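## Task

Read the route code on each of the four cases sitting on the low table. Cases marked Y0 go onto the north pallet, at the -y end of the track; cases marked R6 go onto the south pallet, at the +y end. Each must rest directly on its pallet's deck, never stacked on another case, and may overhang the pallet's edge by no more than about a finger's width. The two cases already on each pallet must still be on it at the end. A case that falls to the floor may be picked up again but has to finish lid up. At the end, release every case and move the tools away; a case that stays in place only because the robot holds it does not count.

## Robot and tools

Robot: two arms, left_arm and right_arm, each on its own carriage running along one shared track. left_rail carries left_arm on the +y half and right_rail carries right_arm on the -y half. Each arm ends in a vacuum tool with four suction cups in two channels: a (cups at y = -104.5 mm in the tool frame) and b (y = +104.5 mm), with cups at x = -62 and +62 mm. The cups together span 227 mm in x and 312 mm in y and point along the cup point's +z axis.

World frame: fixed to the table, table top at z = 0, +z up, +x the direction the arms face, +y to their left. The track lies along y at x = 0, y = 0 at its middle. The table starts at x = 0.50 m and runs from y = -0.90 to 0.90 m; beyond that the floor is 0.53 m lower. Arm bases sit at x = 0, z = 0.04 m, y equal to their carriage position. The pallets are beyond the table ends: north near -y, south near +y.

execute_actions takes "actions", a list run in order. Each action may hold "rows", "steps", "until", and device commands for left_rail or right_rail.
- rows: 1 to 15 rows, each applied for one control step of 1/30 s. Each row is one list of 16 numbers, every one in [-1, 1], covering both arms even if only one moves: left dx, dy, dz, rx, ry, rz, left suction_a, suction_b, then right dx, dy, dz, rx, ry, rz, right suction_a, suction_b.
- dx..rz are an offset, not a pose: a target displacement of that arm's cup point measured from where it stood when the action began (for the first action of a call, from the last pose a result reported), expressed in the cup point's own axes. Every row is relative to that same start, not to the row before. Scale: 1.0 equals 0.6 m of travel or 180 degrees; rx, ry, rz form one rotation vector. All zeros means hold the start pose.
- Each step the commanded pose is limited to 100 mm and 16 degrees from the measured pose. Ramp offsets gradually (adding about 0.01 per row gives 0.18 m/s) to avoid shaking a case loose.
- suction_a, suction_b: 1 = vacuum on, 0 = off (above 0.01 counts as on); they persist. Repeat the current values to keep a tool unchanged, since 0 is an order.
- steps: 1 to 450, at least one per row, default 15. After the last row the arm keeps heading for that row's target, so long moves need more steps. A move cut short may not finish on its own; send the rest next.
- until: ends the action early when all listed conditions hold, e.g. {"left_rail": {"position_status": ["!=", "moving"]}}; numbers need a comparison (=, !=, <, <=, >, >=). {"all": {"status": "ended"}} waits until nothing reads moving; {"any": {"status": "ended"}} waits for one running motion to end.
- Rail commands: "position_m" is an absolute track position (left_rail 0.6 to 3 m, right_rail -3 to -0.6 m); "speed_m_s" 0.01 to 1 (starts at 1, persists); {"stop": true} halts. Rows never move carriages. Carriage motion adds to the tool's movement, so wait for arrival before aiming the tool at a scene point. Braking is 2 m/s2. Any out-of-range value or unknown name rejects the whole call.

zoom_image: "camera" (cam_high, cam_low, cam_pallet_north, cam_pallet_south, cam_left_wrist, cam_right_wrist) and "region" [x0, y0, x1, y1] in pixels of that camera's last image, origin top-left, at most 504x504. Use it to read label codes. cam_pallet_north views the -y end, cam_pallet_south the +y end; +y is roughly rightward in both.

finished_scene: "scene" (1 or 2). Irreversible; call only once the goal holds with the robot released and clear.

Results: each cup point's position (m) and quaternion wxyz plus velocities in the world frame (printed positions can be a bit off at long reach); joint positions and velocities per arm (rail, shoulder pan, shoulder lift, elbow, wrist 1-3); Hand target lines; Wrist force/torque in the tool's axes (offset up to ~10 N, saturates ~200 N, may say no reading); suction_measured_a/b (0 to 1) and part_present_a/b (1 above 0.09). Rail position_m, position_status (moving, done, contact_stop, time_out, stopped, stopped_with_arm, stopped_for_other_arm) and position_answer (taken or not_taken). "pose unreachable" means the clearance check altered or blocked that arm's command; checks are stricter while a carriage moves. For stopped_with_arm send rows the arm can follow, then resend position_m; for stopped_for_other_arm move an arm away from the other, wait 30 steps, resend.

Gripping: switch a channel on and press both of its cups flat and fully on a smooth face, away from edges and holes. Airtight surfaces read 0.83 or more; cardboard leaks and reads lower. Allow up to 1.3 s to settle. Pull is about 381 N per cup at 0.7. Cups compress up to 21 mm. Heavy, off-center or fast-moving loads can tear free. To release: lower in small steps until contact, then in one action turn both channels off and back the tool straight away.

Avoid: arms (tools, cups, wrist cameras, carriages, held cases) striking or pressing each other; any force of 400 N or joint torque at its limit (load limits 686, 686, 402, 99.5, 99.5, 99.5 N m), which stops the arm 10 s; the controller assumes 11.5 kg whenever part_present is 1. Never push objects out of the work area, drop or slam cases, or press hard on surfaces. A cup sealed to the table pins the tool; switch that channel off. For a handoff, set the case down, turn the giver's vacuum off before the receiver's turns on, and lift the giver clear. Loose objects may get brief nudges.

Each tool is called after ">>>" as name(argument=value, ...), one argument or row to a line, values as JSON.

## Session

>>> execute_actions(
  actions=[],
)

Scene clock: 0.00 s.
left_arm: end_effector_position=(+0.8494, +1.2524, +0.4399) suction_measured_a=0.00 part_present_a=0 suction_measured_b=0.00 part_present_b=0 end_effector_quat_wxyz=(-0.001, -0.001, +1.000, +0.000) end_effector_velocity=(+0.000, -0.000, -0.000) end_effector_angular_velocity=(+0.000, +0.000, +0.000) | right_arm: end_effector_position=(+0.8494, -0.7868, +0.4392) suction_measured_a=0.01 part_present_a=0 suction_measured_b=0.01 part_present_b=0 end_effector_quat_wxyz=(-0.001, -0.000, +1.000, +0.000) end_effector_velocity=(+0.000, -0.000, -0.000) end_effector_angular_velocity=(+0.000, +0.000, +0.000)
Joint positions: left_arm=[ 1.251 -0.237 -1.499  2.092 -2.163 -1.57   1.332] | right_arm=[-0.789 -0.237 -1.498  2.092 -2.164 -1.571  1.334]
Joint velocities: left_arm=[ 0. -0.  0.  0.  0. -0. -0.] | right_arm=[ 0. -0.  0. -0.  0.  0. -0.]
Wrist force (N, on the end effector, along its own x y z axes, offset not removed): no reading
Wrist torque (N m, same axes, about the end effector's origin, offset not removed): no reading
Hand target (left_arm): +0.849, +1.252, +0.440; -0.001, -0.001, +1.000, +0.000
Hand target (right_arm): +0.849, -0.787, +0.439; -0.001, -0.000, +1.000, +0.000
left_rail: position_m=1.251 position_m_goal=1.251 speed_m_s=1.00 position_status=done position_answer=taken refusals=0
right_rail: position_m=-0.789 position_m_goal=-0.789 speed_m_s=1.00 position_status=done position_answer=taken refusals=0
camera_calibration (this result's frames):
cam_left_wrist: T_world_to_cam=[[0.0186895, -0.998748, -0.0463987, 1.25757], [-0.824226, -0.0416591, 0.564726, 0.519167], [-0.565952, 0.0276885, -0.823973, 0.907241], [0, 0, 0, 1]] pos_world=[0.917862, 1.2525, 0.512704]
cam_right_wrist: T_world_to_cam=[[-0.00968361, -0.999639, 0.025053, -0.789553], [-0.83716, 0.0218067, 0.546523, 0.509351], [-0.546873, -0.0156811, -0.837069, 0.918575], [0, 0, 0, 1]] pos_world=[0.921107, -0.785971, 0.510319]

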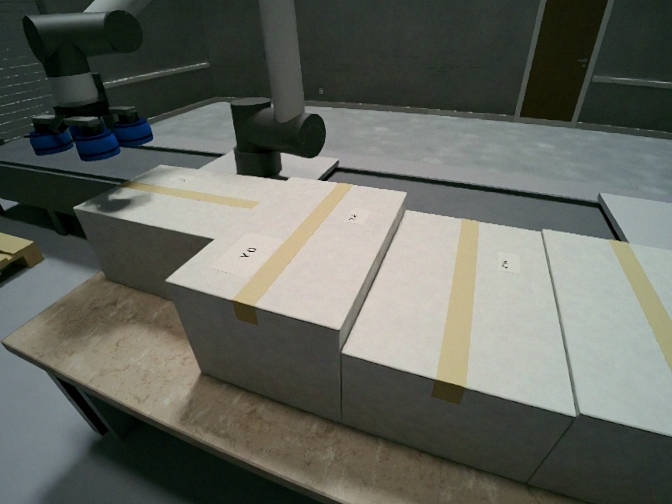

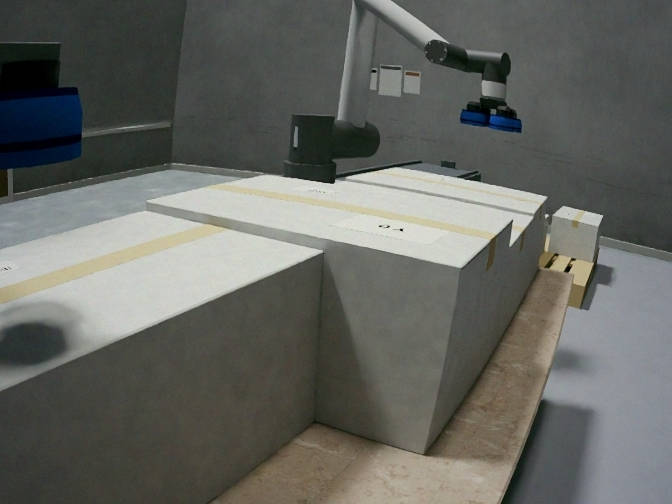

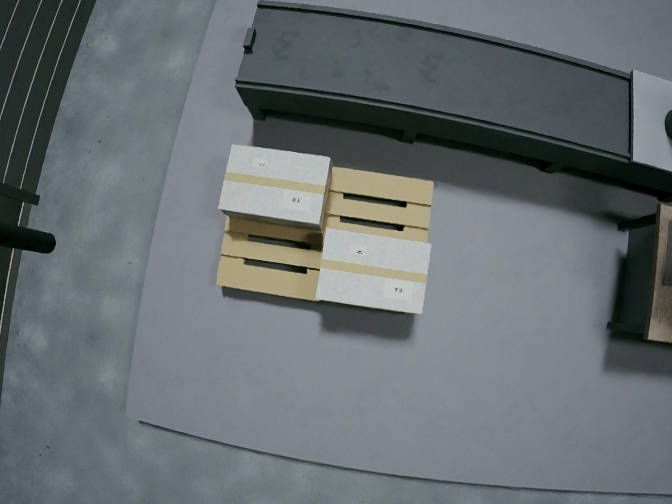

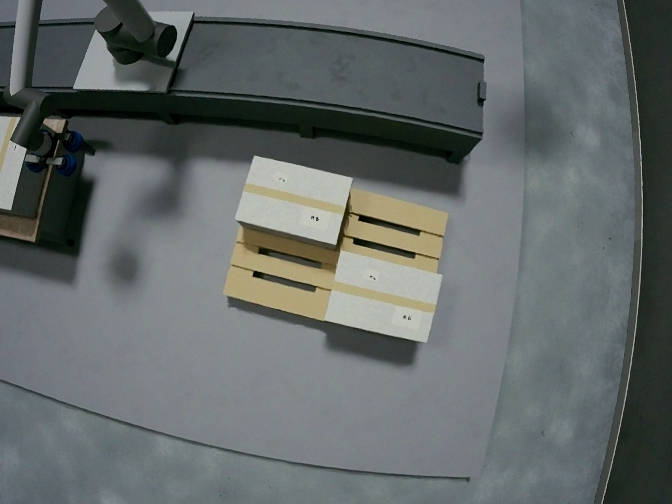

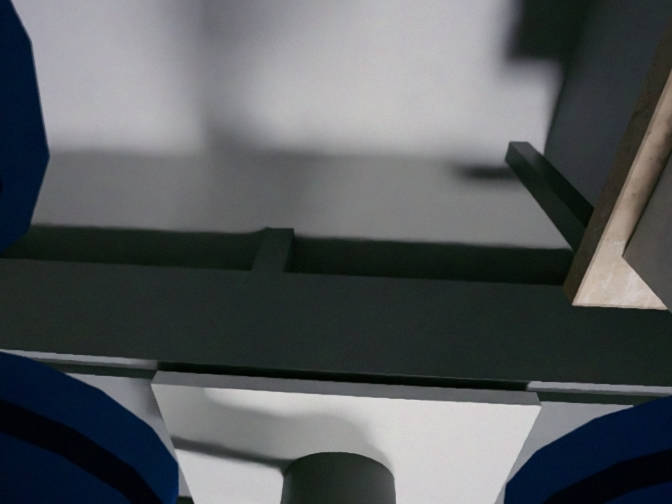

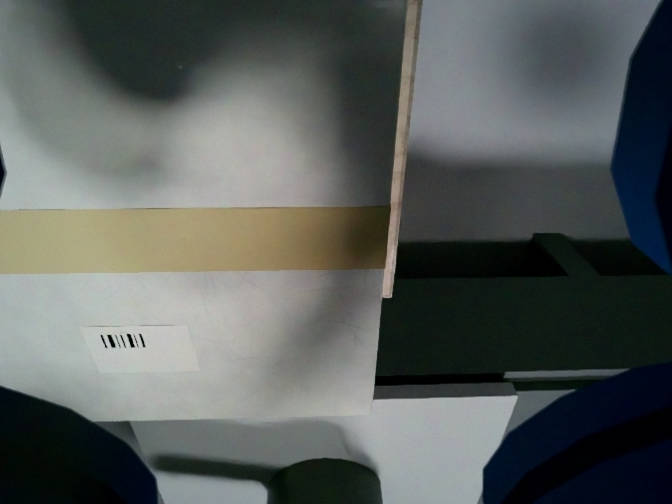

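>>> zoom_image(
  camera="cam_high",
  region=[60, 150, 420, 420],
)

>>> zoom_image(
  camera="cam_high",
  region=[320, 170, 672, 504],
)

>>> zoom_image(
  camera="cam_low",
  region=[280, 140, 620, 340],
)

>>> zoom_image(
  camera="cam_pallet_south",
  region=[0, 80, 200, 270],
)

Region (60, 150, 420, 420) of cam_high's 672x504 image, scaled by 1.400, with more detail than that image has; it fills the top 378 rows of this view, and the rest is white.

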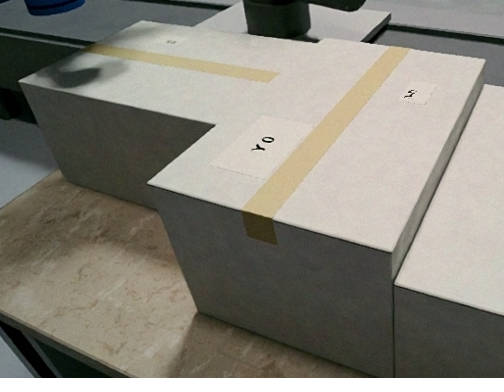

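Region (320, 170, 672, 504) of cam_high's 672x504 image, scaled by 1.432, with more detail than that image has; it fills the top 478 rows of this view, and the rest is white.

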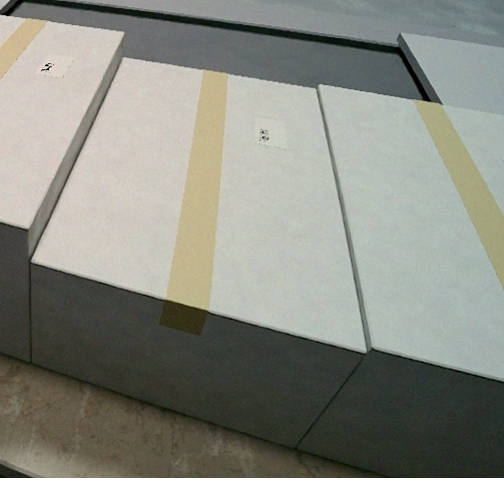

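Region (280, 140, 620, 340) of cam_low's 672x504 image, scaled by 1.482, with more detail than that image has; it fills the top 296 rows of this view, and the rest is white.

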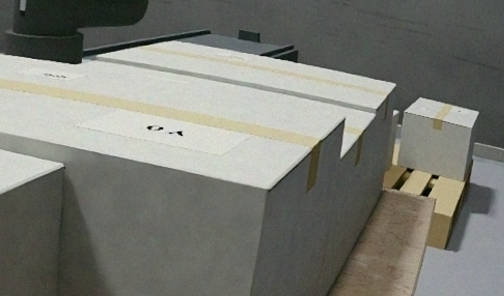

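Region (0, 80, 200, 270) of cam_pallet_south's 672x504 image, scaled by 2.520, with more detail than that image has; it fills the top 479 rows of this view, and the rest is white.

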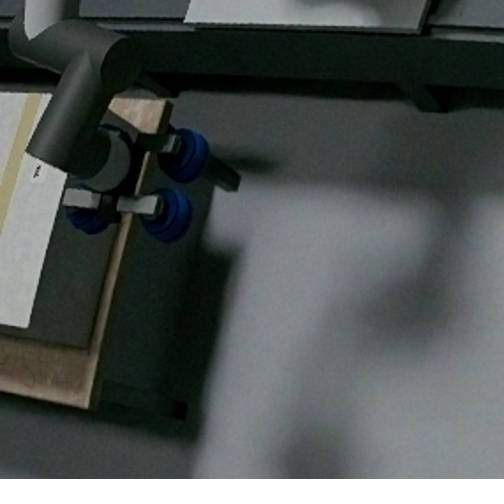

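>>> zoom_image(
  camera="cam_pallet_north",
  region=[592, 180, 672, 360],
)

>>> zoom_image(
  camera="cam_pallet_north",
  region=[200, 125, 450, 335],
)

>>> zoom_image(
  camera="cam_pallet_south",
  region=[210, 140, 470, 360],
)

Region (592, 180, 672, 360) of cam_pallet_north's 672x504 image, scaled by 2.800, with more detail than that image has.

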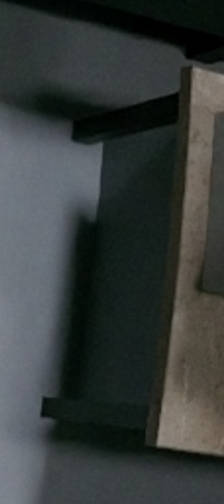

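Region (200, 125, 450, 335) of cam_pallet_north's 672x504 image, scaled by 2.016, with more detail than that image has; it fills the top 423 rows of this view, and the rest is white.

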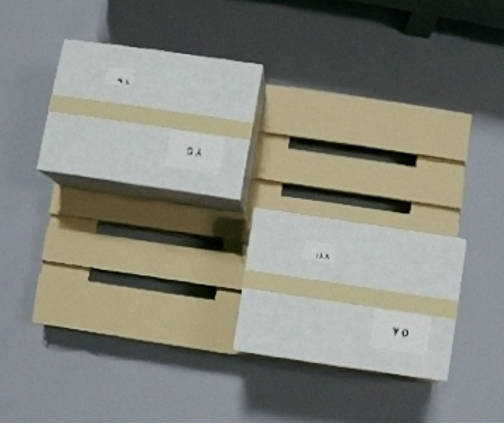

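Region (210, 140, 470, 360) of cam_pallet_south's 672x504 image, scaled by 1.938, with more detail than that image has; it fills the top 426 rows of this view, and the rest is white.

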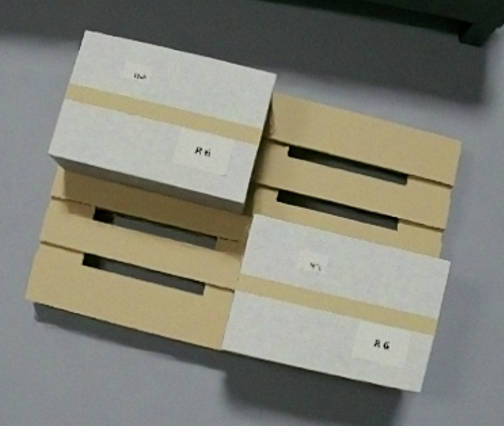

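>>> execute_actions(
  actions=[
    {"steps":1,"left_rail":{"position_m":1.07},"right_rail":{"position_m":-1.08}},
  ],
)

Scene clock: 16.27 s.
left_arm: end_effector_position=(+0.8494, +1.2524, +0.4399) suction_measured_a=0.00 part_present_a=0 suction_measured_b=0.00 part_present_b=0 end_effector_quat_wxyz=(-0.001, -0.001, +1.000, +0.000) end_effector_velocity=(+0.000, -0.004, -0.000) end_effector_angular_velocity=(+0.000, +0.000, +0.000) | right_arm: end_effector_position=(+0.8494, -0.7869, +0.4392) suction_measured_a=0.01 part_present_a=0 suction_measured_b=0.01 part_present_b=0 end_effector_quat_wxyz=(-0.001, -0.000, +1.000, +0.000) end_effector_velocity=(-0.000, -0.004, +0.000) end_effector_angular_velocity=(-0.000, -0.000, +0.000)
Joint positions: left_arm=[ 1.251 -0.237 -1.499  2.092 -2.163 -1.57   1.332] | right_arm=[-0.789 -0.237 -1.498  2.092 -2.164 -1.571  1.334]
Joint velocities: left_arm=[-0.004 -0.     0.    -0.     0.     0.    -0.   ] | right_arm=[-0.004  0.    -0.     0.    -0.     0.    -0.   ]
Wrist force (N, on the end effector, along its own x y z axes, offset not removed): left_arm=[-0.2 -3.5 -1.4] | right_arm=[-2.3 -4.3 10.0]
Wrist torque (N m, same axes, about the end effector's origin, offset not removed): left_arm=[0.17 0.39 -0.50] | right_arm=[-0.41 -0.21 -0.39]
Hand target (left_arm): +0.849, +1.250, +0.440; -0.001, -0.001, +1.000, +0.000
Hand target (right_arm): +0.849, -0.789, +0.439; -0.001, -0.000, +1.000, +0.000
left_rail: position_m=1.251 position_m_goal=1.070 speed_m_s=1.00 position_status=moving position_answer=taken refusals=0
right_rail: position_m=-0.789 position_m_goal=-1.080 speed_m_s=1.00 position_status=moving position_answer=taken refusals=0
camera_calibration (this result's frames):
cam_left_wrist: T_world_to_cam=[[0.0186896, -0.998748, -0.0463987, 1.25755], [-0.824226, -0.0416592, 0.564726, 0.519166], [-0.565952, 0.0276885, -0.823973, 0.907241], [0, 0, 0, 1]] pos_world=[0.917862, 1.25248, 0.512704]
cam_right_wrist: T_world_to_cam=[[-0.00968369, -0.999639, 0.0250531, -0.789572], [-0.83716, 0.0218068, 0.546524, 0.509352], [-0.546873, -0.0156811, -0.837069, 0.918575], [0, 0, 0, 1]] pos_world=[0.921106, -0.78599, 0.510319]

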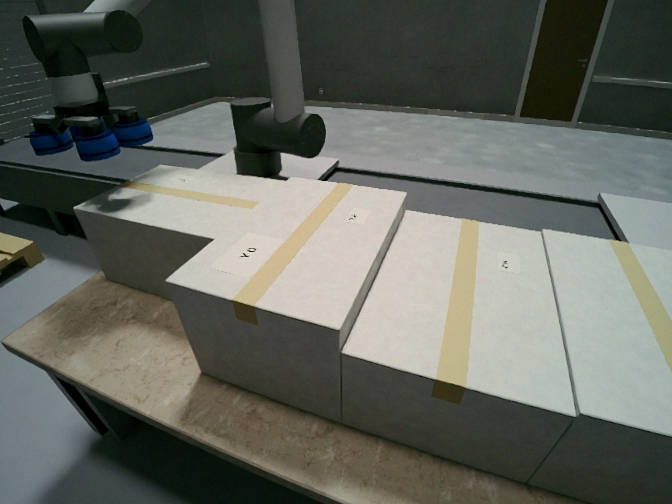

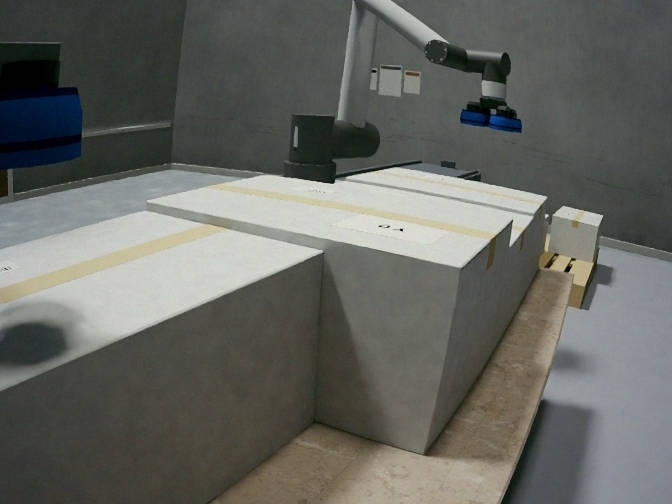

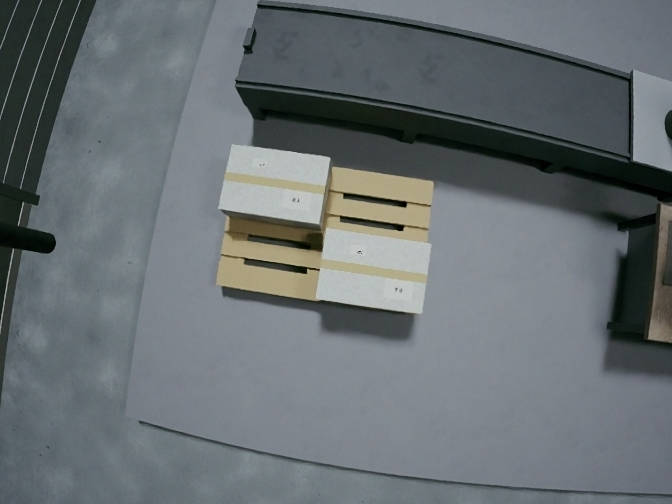

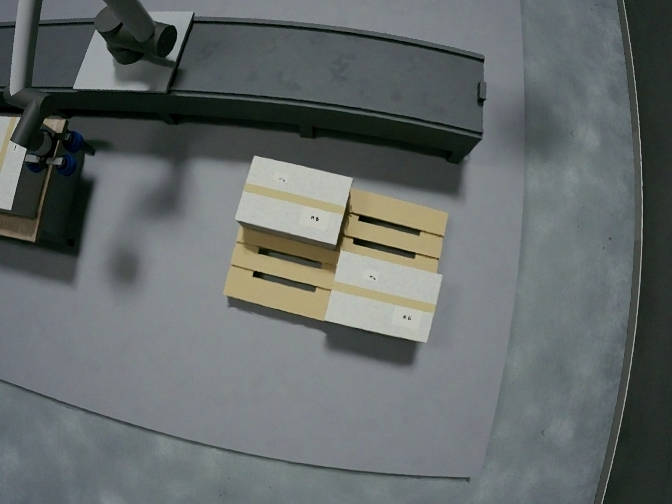

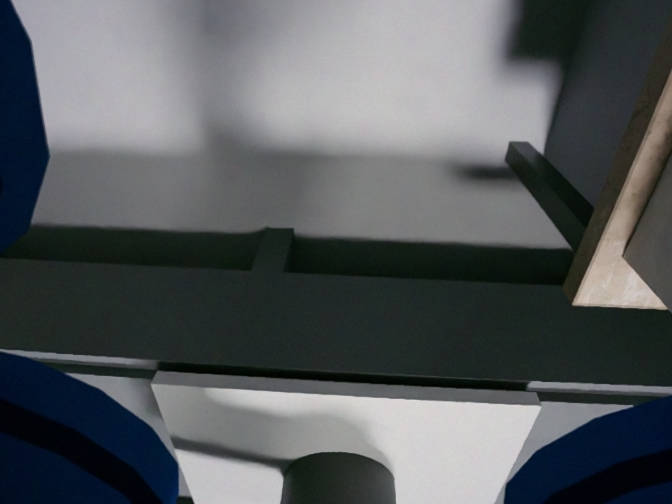

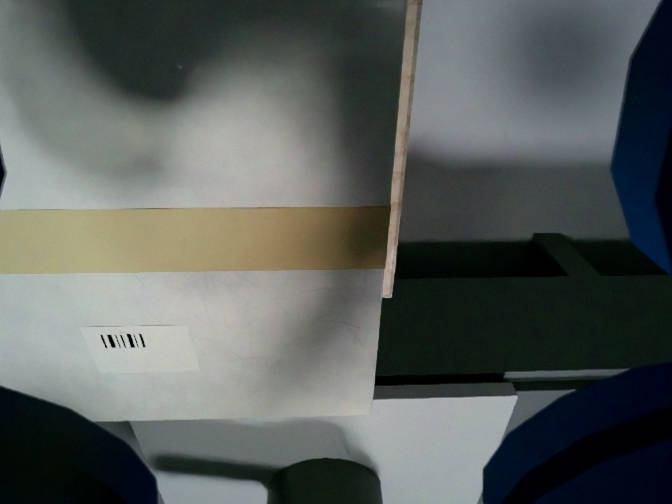

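>>> execute_actions(
  actions=[],
)

Scene clock: 17.93 s.
left_arm: end_effector_position=(+0.8494, +1.0712, +0.4399) suction_measured_a=0.00 part_present_a=0 suction_measured_b=0.00 part_present_b=0 end_effector_quat_wxyz=(-0.001, -0.001, +1.000, +0.000) end_effector_velocity=(-0.000, +0.000, +0.000) end_effector_angular_velocity=(-0.000, -0.000, +0.000) | right_arm: end_effector_position=(+0.8494, -1.0785, +0.4392) suction_measured_a=0.01 part_present_a=0 suction_measured_b=0.01 part_present_b=0 end_effector_quat_wxyz=(-0.001, -0.000, +1.000, +0.000) end_effector_velocity=(-0.000, +0.000, +0.000) end_effector_angular_velocity=(-0.000, -0.000, +0.000)
Joint positions: left_arm=[ 1.07  -0.237 -1.499  2.092 -2.163 -1.57   1.332] | right_arm=[-1.08  -0.237 -1.498  2.092 -2.164 -1.571  1.334]
Joint velocities: left_arm=[ 0.  0. -0.  0. -0.  0.  0.] | right_arm=[ 0.  0. -0.  0. -0. -0. -0.]
Wrist force (N, on the end effector, along its own x y z axes, offset not removed): left_arm=[2.9 2.0 -1.0] | right_arm=[-2.7 -6.9 12.0]
Wrist torque (N m, same axes, about the end effector's origin, offset not removed): left_arm=[0.95 0.04 -0.52] | right_arm=[-0.75 -0.21 -0.25]
Hand target (left_arm): +0.849, +1.071, +0.440; -0.001, -0.001, +1.000, +0.000
Hand target (right_arm): +0.849, -1.078, +0.439; -0.001, -0.000, +1.000, +0.000
left_rail: position_m=1.070 position_m_goal=1.070 speed_m_s=1.00 position_status=done position_answer=taken refusals=0
right_rail: position_m=-1.080 position_m_goal=-1.080 speed_m_s=1.00 position_status=done position_answer=taken refusals=0
camera_calibration (this result's frames):
cam_left_wrist: T_world_to_cam=[[0.0186769, -0.998748, -0.0463987, 1.07662], [-0.824227, -0.0416487, 0.564726, 0.511608], [-0.565952, 0.0276957, -0.823973, 0.912249], [0, 0, 0, 1]] pos_world=[0.917862, 1.07132, 0.512704]
cam_right_wrist: T_world_to_cam=[[-0.00969919, -0.999639, 0.025053, -1.08106], [-0.837159, 0.0218197, 0.546524, 0.515725], [-0.546873, -0.0156725, -0.837069, 0.914012], [0, 0, 0, 1]] pos_world=[0.921107, -1.07759, 0.510319]

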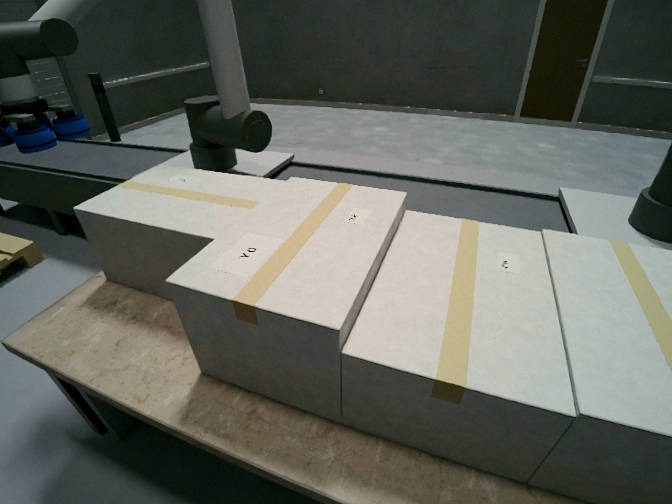

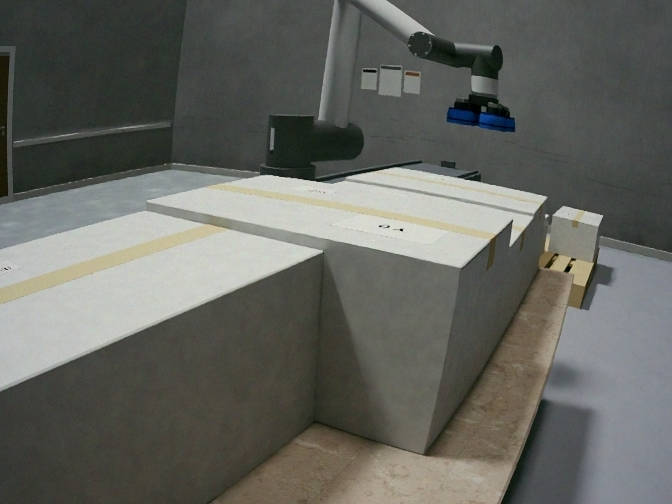

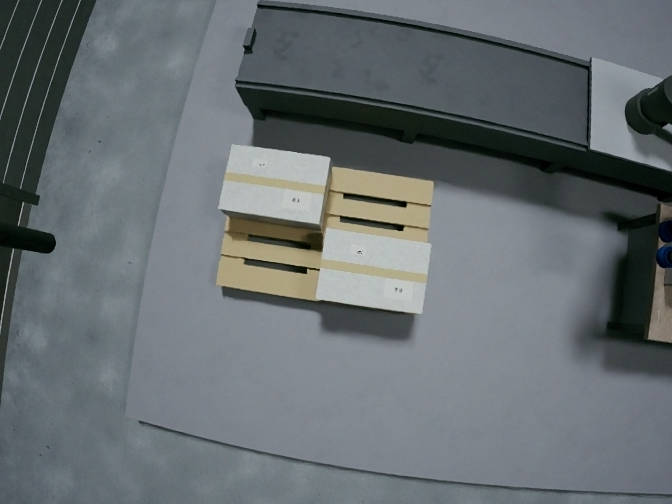

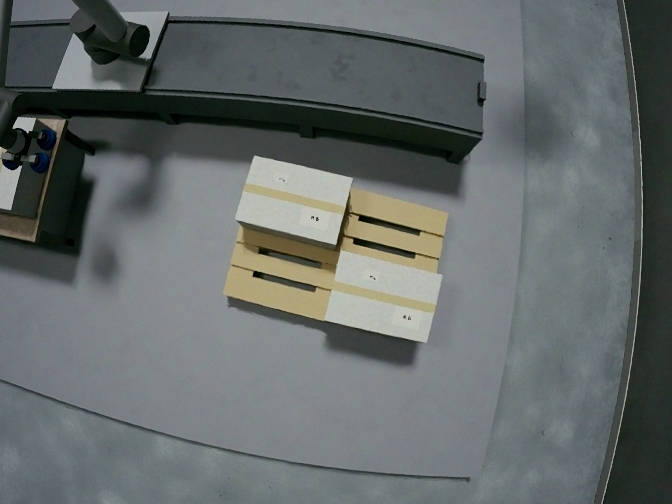

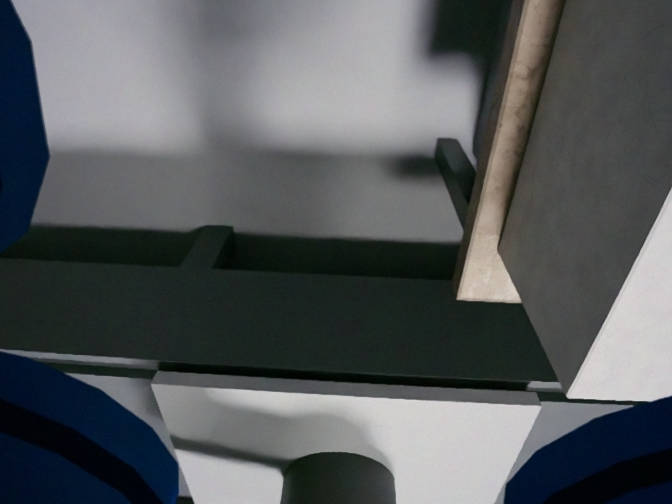

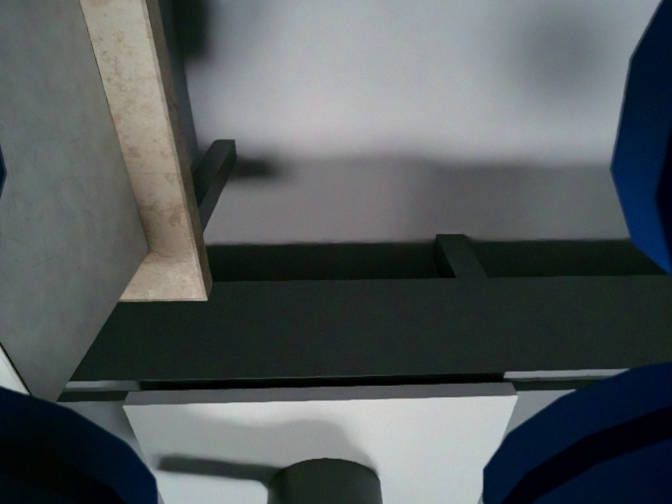

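>>> execute_actions(
  actions=[
    {"rows":[[0.01,0,0.001,0,0,-0.006,0,0,0.01,0,0.001,0,0,0.006,0,0],[0.03,0,0.003,0,0,-0.018,0,0,0.03,0,0.003,0,0,0.018,0,0],[0.058,0,0.006,0,0,-0.036,0,0,0.058,0,0.006,0,0,0.036,0,0],[0.092,0,0.009,0,0,-0.058,0,0,0.092,0,0.009,0,0,0.058,0,0],[0.13,0,0.013,0,0,-0.083,0,0,0.13,0,0.013,0,0,0.083,0,0],[0.17,0,0.017,0,0,-0.11,0,0,0.17,0,0.017,0,0,0.11,0,0],[0.215,0,0.021,0,0,-0.14,0,0,0.215,0,0.021,0,0,0.14,0,0],[0.26,0,0.026,0,0,-0.17,0,0,0.26,0,0.026,0,0,0.17,0,0],[0.667,0,0.067,0,0,-0.45,0,0,0.667,0,0.067,0,0,0.5,0,0]],"steps":26,"left_rail":{"position_m":0.85},"right_rail":{"position_m":-0.78}},
  ],
)

Scene clock: 33.37 s.
left_arm: end_effector_position=(+0.5326, +0.8561, +0.3919) suction_measured_a=0.00 part_present_a=0 suction_measured_b=0.00 part_present_b=0 end_effector_quat_wxyz=(-0.021, -0.417, +0.909, -0.010) end_effector_velocity=(-0.417, +0.002, -0.047) end_effector_angular_velocity=(-0.018, +0.045, +1.138) | right_arm: end_effector_position=(+0.5336, -0.7728, +0.3911) suction_measured_a=0.01 part_present_a=0 suction_measured_b=0.01 part_present_b=0 end_effector_quat_wxyz=(-0.011, +0.448, +0.894, +0.005) end_effector_velocity=(-0.413, +0.002, -0.047) end_effector_angular_velocity=(-0.017, +0.014, -1.291)
Joint positions: left_arm=[ 0.85  -0.349 -1.869  2.479 -2.164 -1.615  0.361] | right_arm=[-0.78  -0.38  -1.875  2.483 -2.157 -1.559  2.121]
Joint velocities: left_arm=[ 0.    -0.251 -0.636  0.451  0.159 -0.055 -1.39 ] | right_arm=[ 0.    -0.306 -0.647  0.447  0.195  0.     0.985]
Wrist force (N, on the end effector, along its own x y z axes, offset not removed): left_arm=[1.4 0.1 -1.1] | right_arm=[4.5 -3.0 10.8]
Wrist torque (N m, same axes, about the end effector's origin, offset not removed): left_arm=[0.76 0.24 -0.54] | right_arm=[-0.12 -1.10 -0.29]
Hand target (left_arm): +0.468, +0.858, +0.385; -0.023, -0.508, +0.861, -0.012
Hand target (right_arm): +0.469, -0.771, +0.384; -0.009, +0.543, +0.840, +0.004
Off the commanded pose (left_arm): 0.084 m, 32 deg; orientation clipped at the last step of the last action.
Off the commanded pose (right_arm): 0.085 m, 37 deg; orientation clipped at the last step of the last action.
left_rail: position_m=0.850 position_m_goal=0.850 speed_m_s=1.00 position_status=done position_answer=taken refusals=0
right_rail: position_m=-0.780 position_m_goal=-0.780 speed_m_s=1.00 position_status=done position_answer=taken refusals=0
camera_calibration (this result's frames):
cam_left_wrist: T_world_to_cam=[[0.767126, -0.639826, -0.0462656, 0.159554], [-0.489617, -0.630577, 0.602203, 0.579908], [-0.414479, -0.439313, -0.797001, 1.00797], [0, 0, 0, 1]] pos_world=[0.579318, 0.910579, 0.461516]
cam_right_wrist: T_world_to_cam=[[-0.806483, -0.590618, 0.027481, -0.037109], [-0.474771, 0.674596, 0.565255, 0.574689], [-0.352389, 0.442821, -0.824458, 0.951436], [0, 0, 0, 1]] pos_world=[0.578193, -0.830916, 0.460593]

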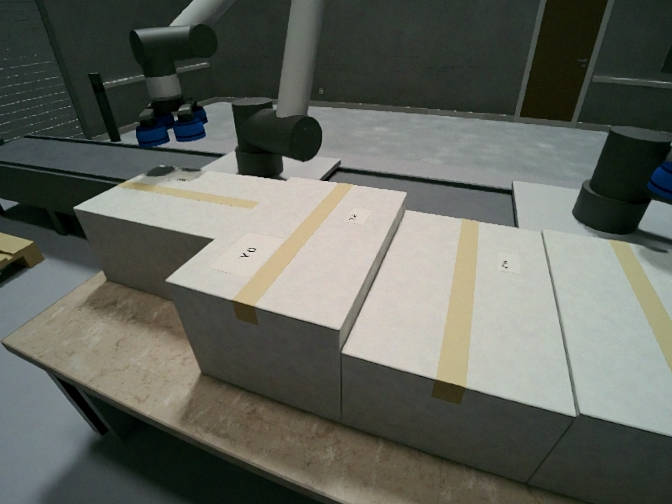

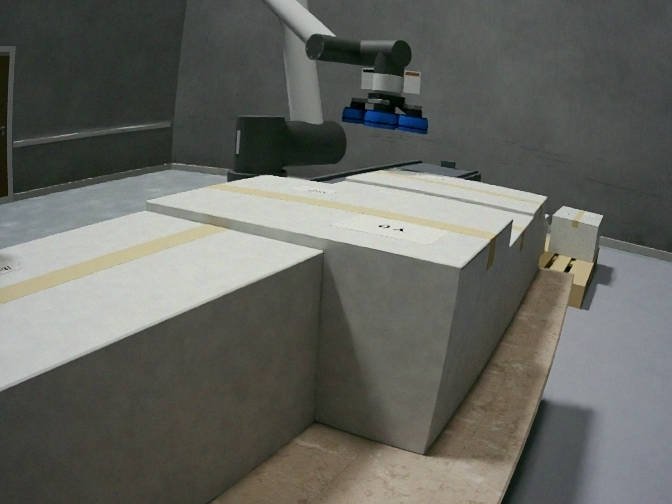

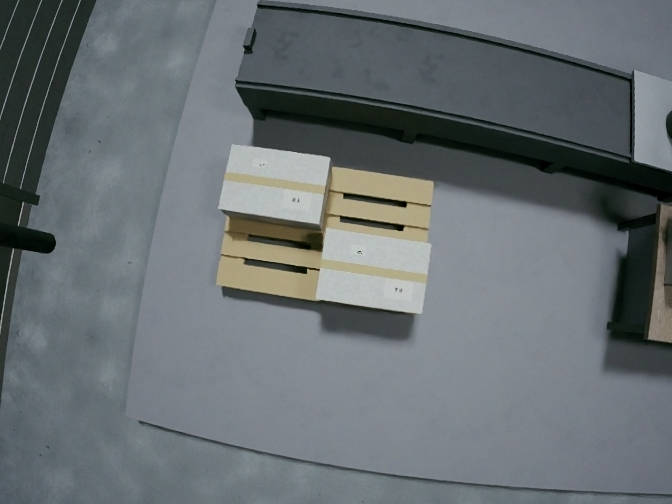

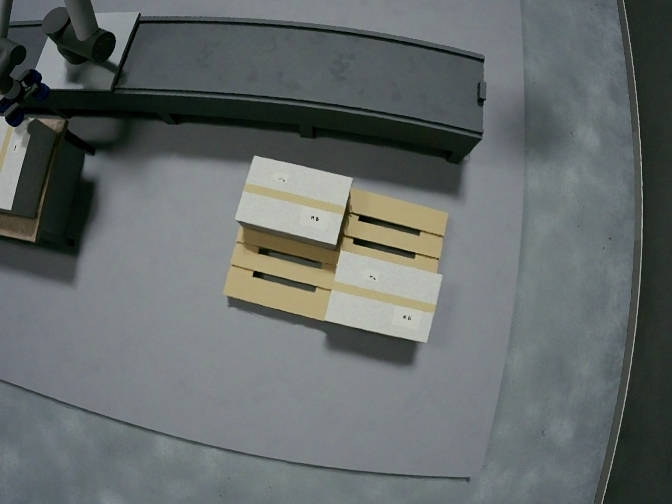

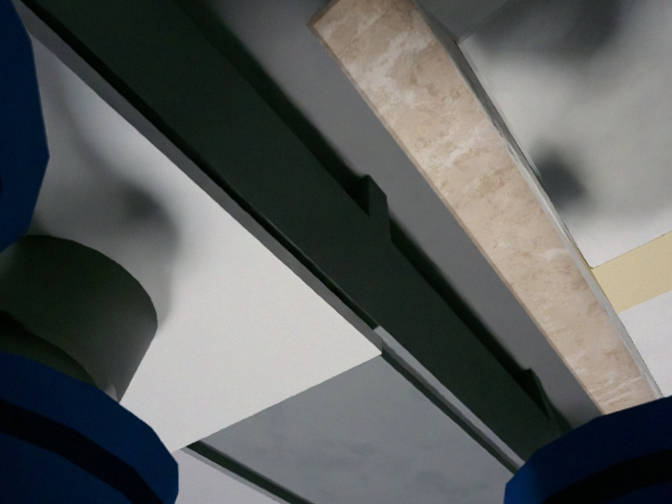

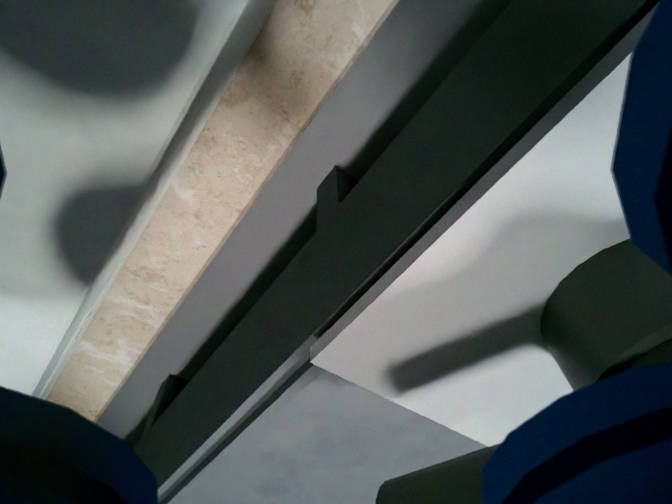

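>>> execute_actions(
  actions=[
    {"steps":1},
  ],
)

Scene clock: 34.73 s.
left_arm: end_effector_position=(+0.4675, +0.8575, +0.3848) suction_measured_a=0.00 part_present_a=0 suction_measured_b=0.00 part_present_b=0 end_effector_quat_wxyz=(-0.023, -0.508, +0.861, -0.012) end_effector_velocity=(-0.012, -0.004, +0.002) end_effector_angular_velocity=(+0.008, +0.003, +0.010) | right_arm: end_effector_position=(+0.4686, -0.7713, +0.3838) suction_measured_a=0.01 part_present_a=0 suction_measured_b=0.01 part_present_b=0 end_effector_quat_wxyz=(-0.009, +0.543, +0.840, +0.004) end_effector_velocity=(-0.012, -0.005, +0.003) end_effector_angular_velocity=(+0.001, +0.003, -0.056)
Joint positions: left_arm=[ 0.85  -0.392 -1.977  2.549 -2.134 -1.623  0.112] | right_arm=[-0.78  -0.432 -1.986  2.551 -2.12  -1.561  2.286]
Joint velocities: left_arm=[ 0.    -0.023 -0.025  0.007  0.023  0.006 -0.033] | right_arm=[ 0.    -0.023 -0.025  0.005  0.023  0.     0.033]
Wrist force (N, on the end effector, along its own x y z axes, offset not removed): left_arm=[-1.1 -0.9 -2.6] | right_arm=[-2.5 -7.5 6.9]
Wrist torque (N m, same axes, about the end effector's origin, offset not removed): left_arm=[0.60 0.56 -0.44] | right_arm=[-0.87 -0.23 -0.36]
Hand target (left_arm): +0.451, +0.852, +0.398; -0.016, -0.610, +0.792, -0.012
Hand target (right_arm): +0.451, -0.778, +0.397; -0.004, +0.646, +0.763, +0.006
Off the commanded pose (left_arm): 0.025 m, 20 deg; orientation clipped at the last step of the last action.
Off the commanded pose (right_arm): 0.026 m, 24 deg; orientation clipped at the last step of the last action.
left_rail: position_m=0.850 position_m_goal=0.850 speed_m_s=1.00 position_status=done position_answer=taken refusals=0
right_rail: position_m=-0.780 position_m_goal=-0.780 speed_m_s=1.00 position_status=done position_answer=taken refusals=0
camera_calibration (this result's frames):
cam_left_wrist: T_world_to_cam=[[0.881713, -0.469255, -0.0488075, 0.0111538], [-0.347014, -0.715136, 0.606764, 0.557332], [-0.319631, -0.518055, -0.793382, 0.997716], [0, 0, 0, 1]] pos_world=[0.502469, 0.920673, 0.453946]
cam_right_wrist: T_world_to_cam=[[-0.915112, -0.402144, 0.0291644, 0.107249], [-0.318049, 0.764417, 0.560813, 0.544498], [-0.247821, 0.503931, -0.827429, 0.921129], [0, 0, 0, 1]] pos_world=[0.499598, -0.83728, 0.453679]

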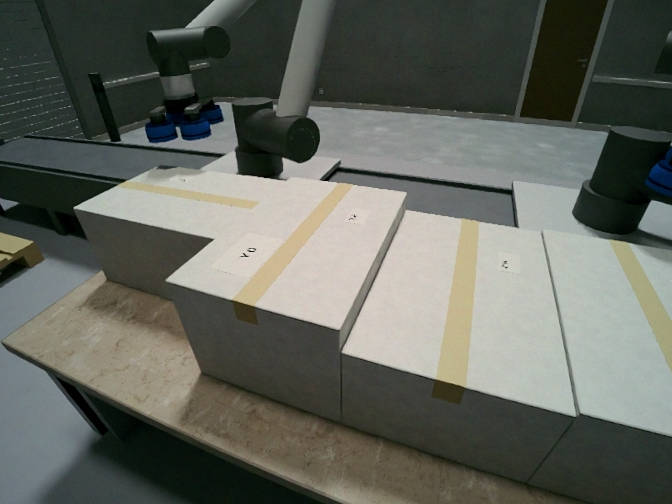

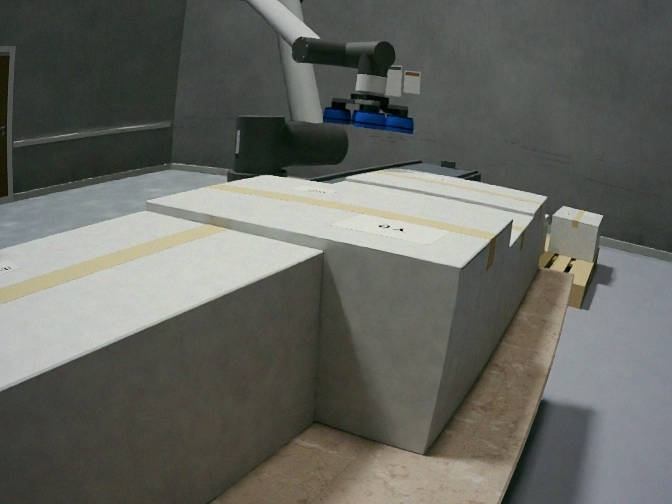

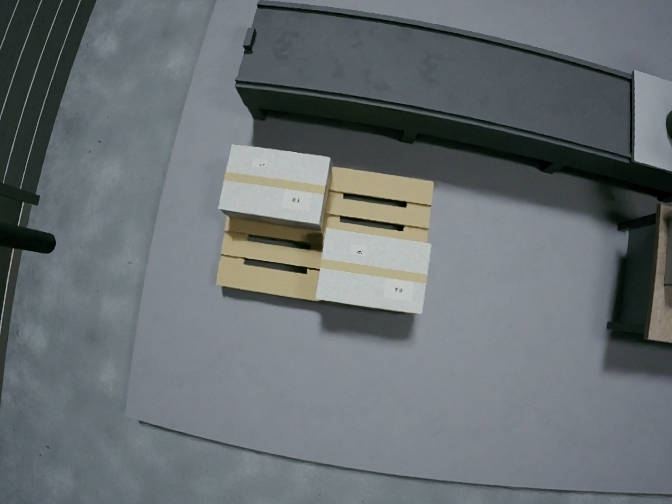

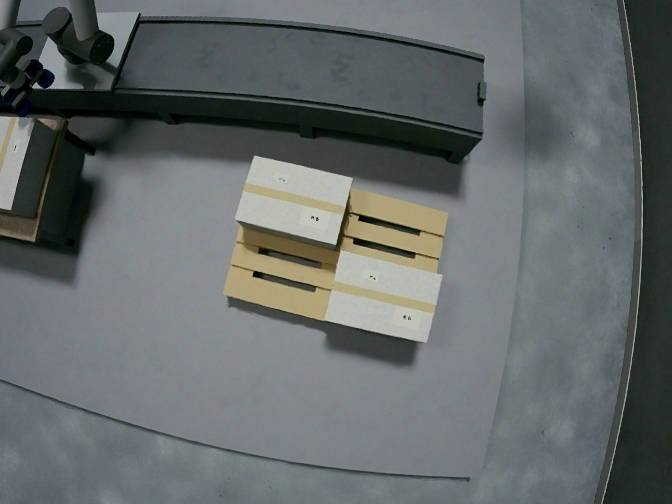

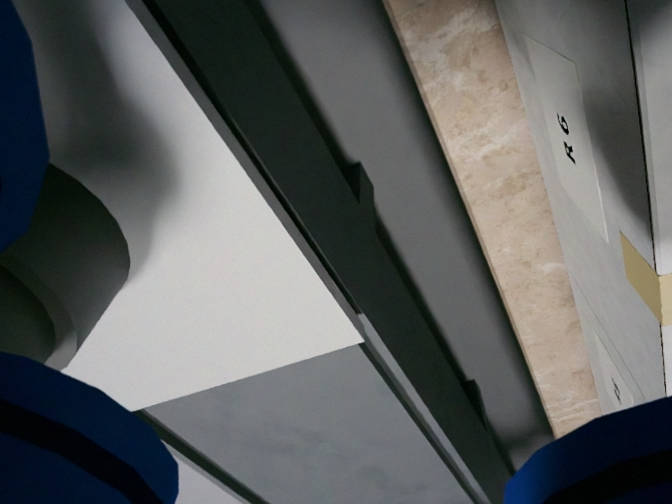

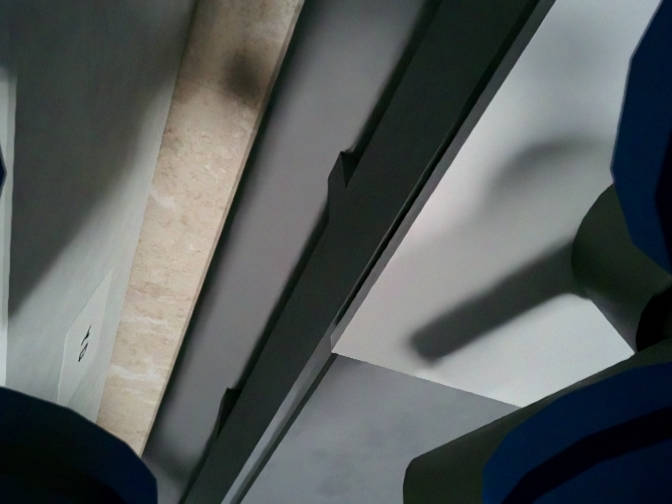

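>>> zoom_image(
  camera="cam_right_wrist",
  region=[30, 260, 160, 410],
)

>>> zoom_image(
  camera="cam_left_wrist",
  region=[560, 310, 672, 430],
)

Region (30, 260, 160, 410) of cam_right_wrist's 672x504 image, scaled by 3.360, with more detail than that image has; it fills the left 437 columns of this view, and the rest is white.

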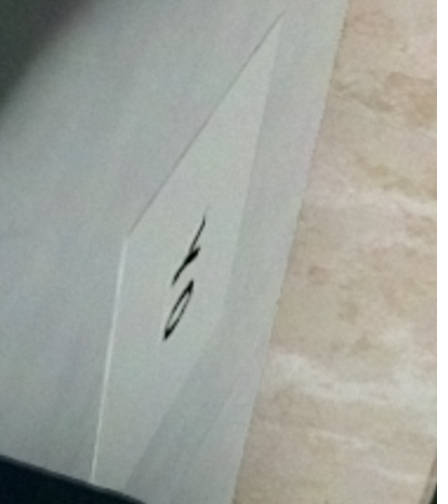

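Region (560, 310, 672, 430) of cam_left_wrist's 672x504 image, scaled by 4.200, with more detail than that image has; it fills the left 470 columns of this view, and the rest is white.

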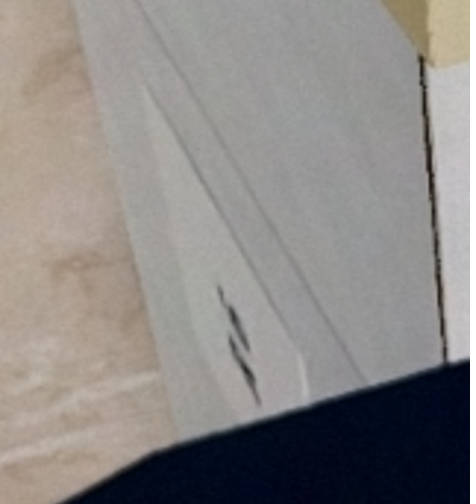

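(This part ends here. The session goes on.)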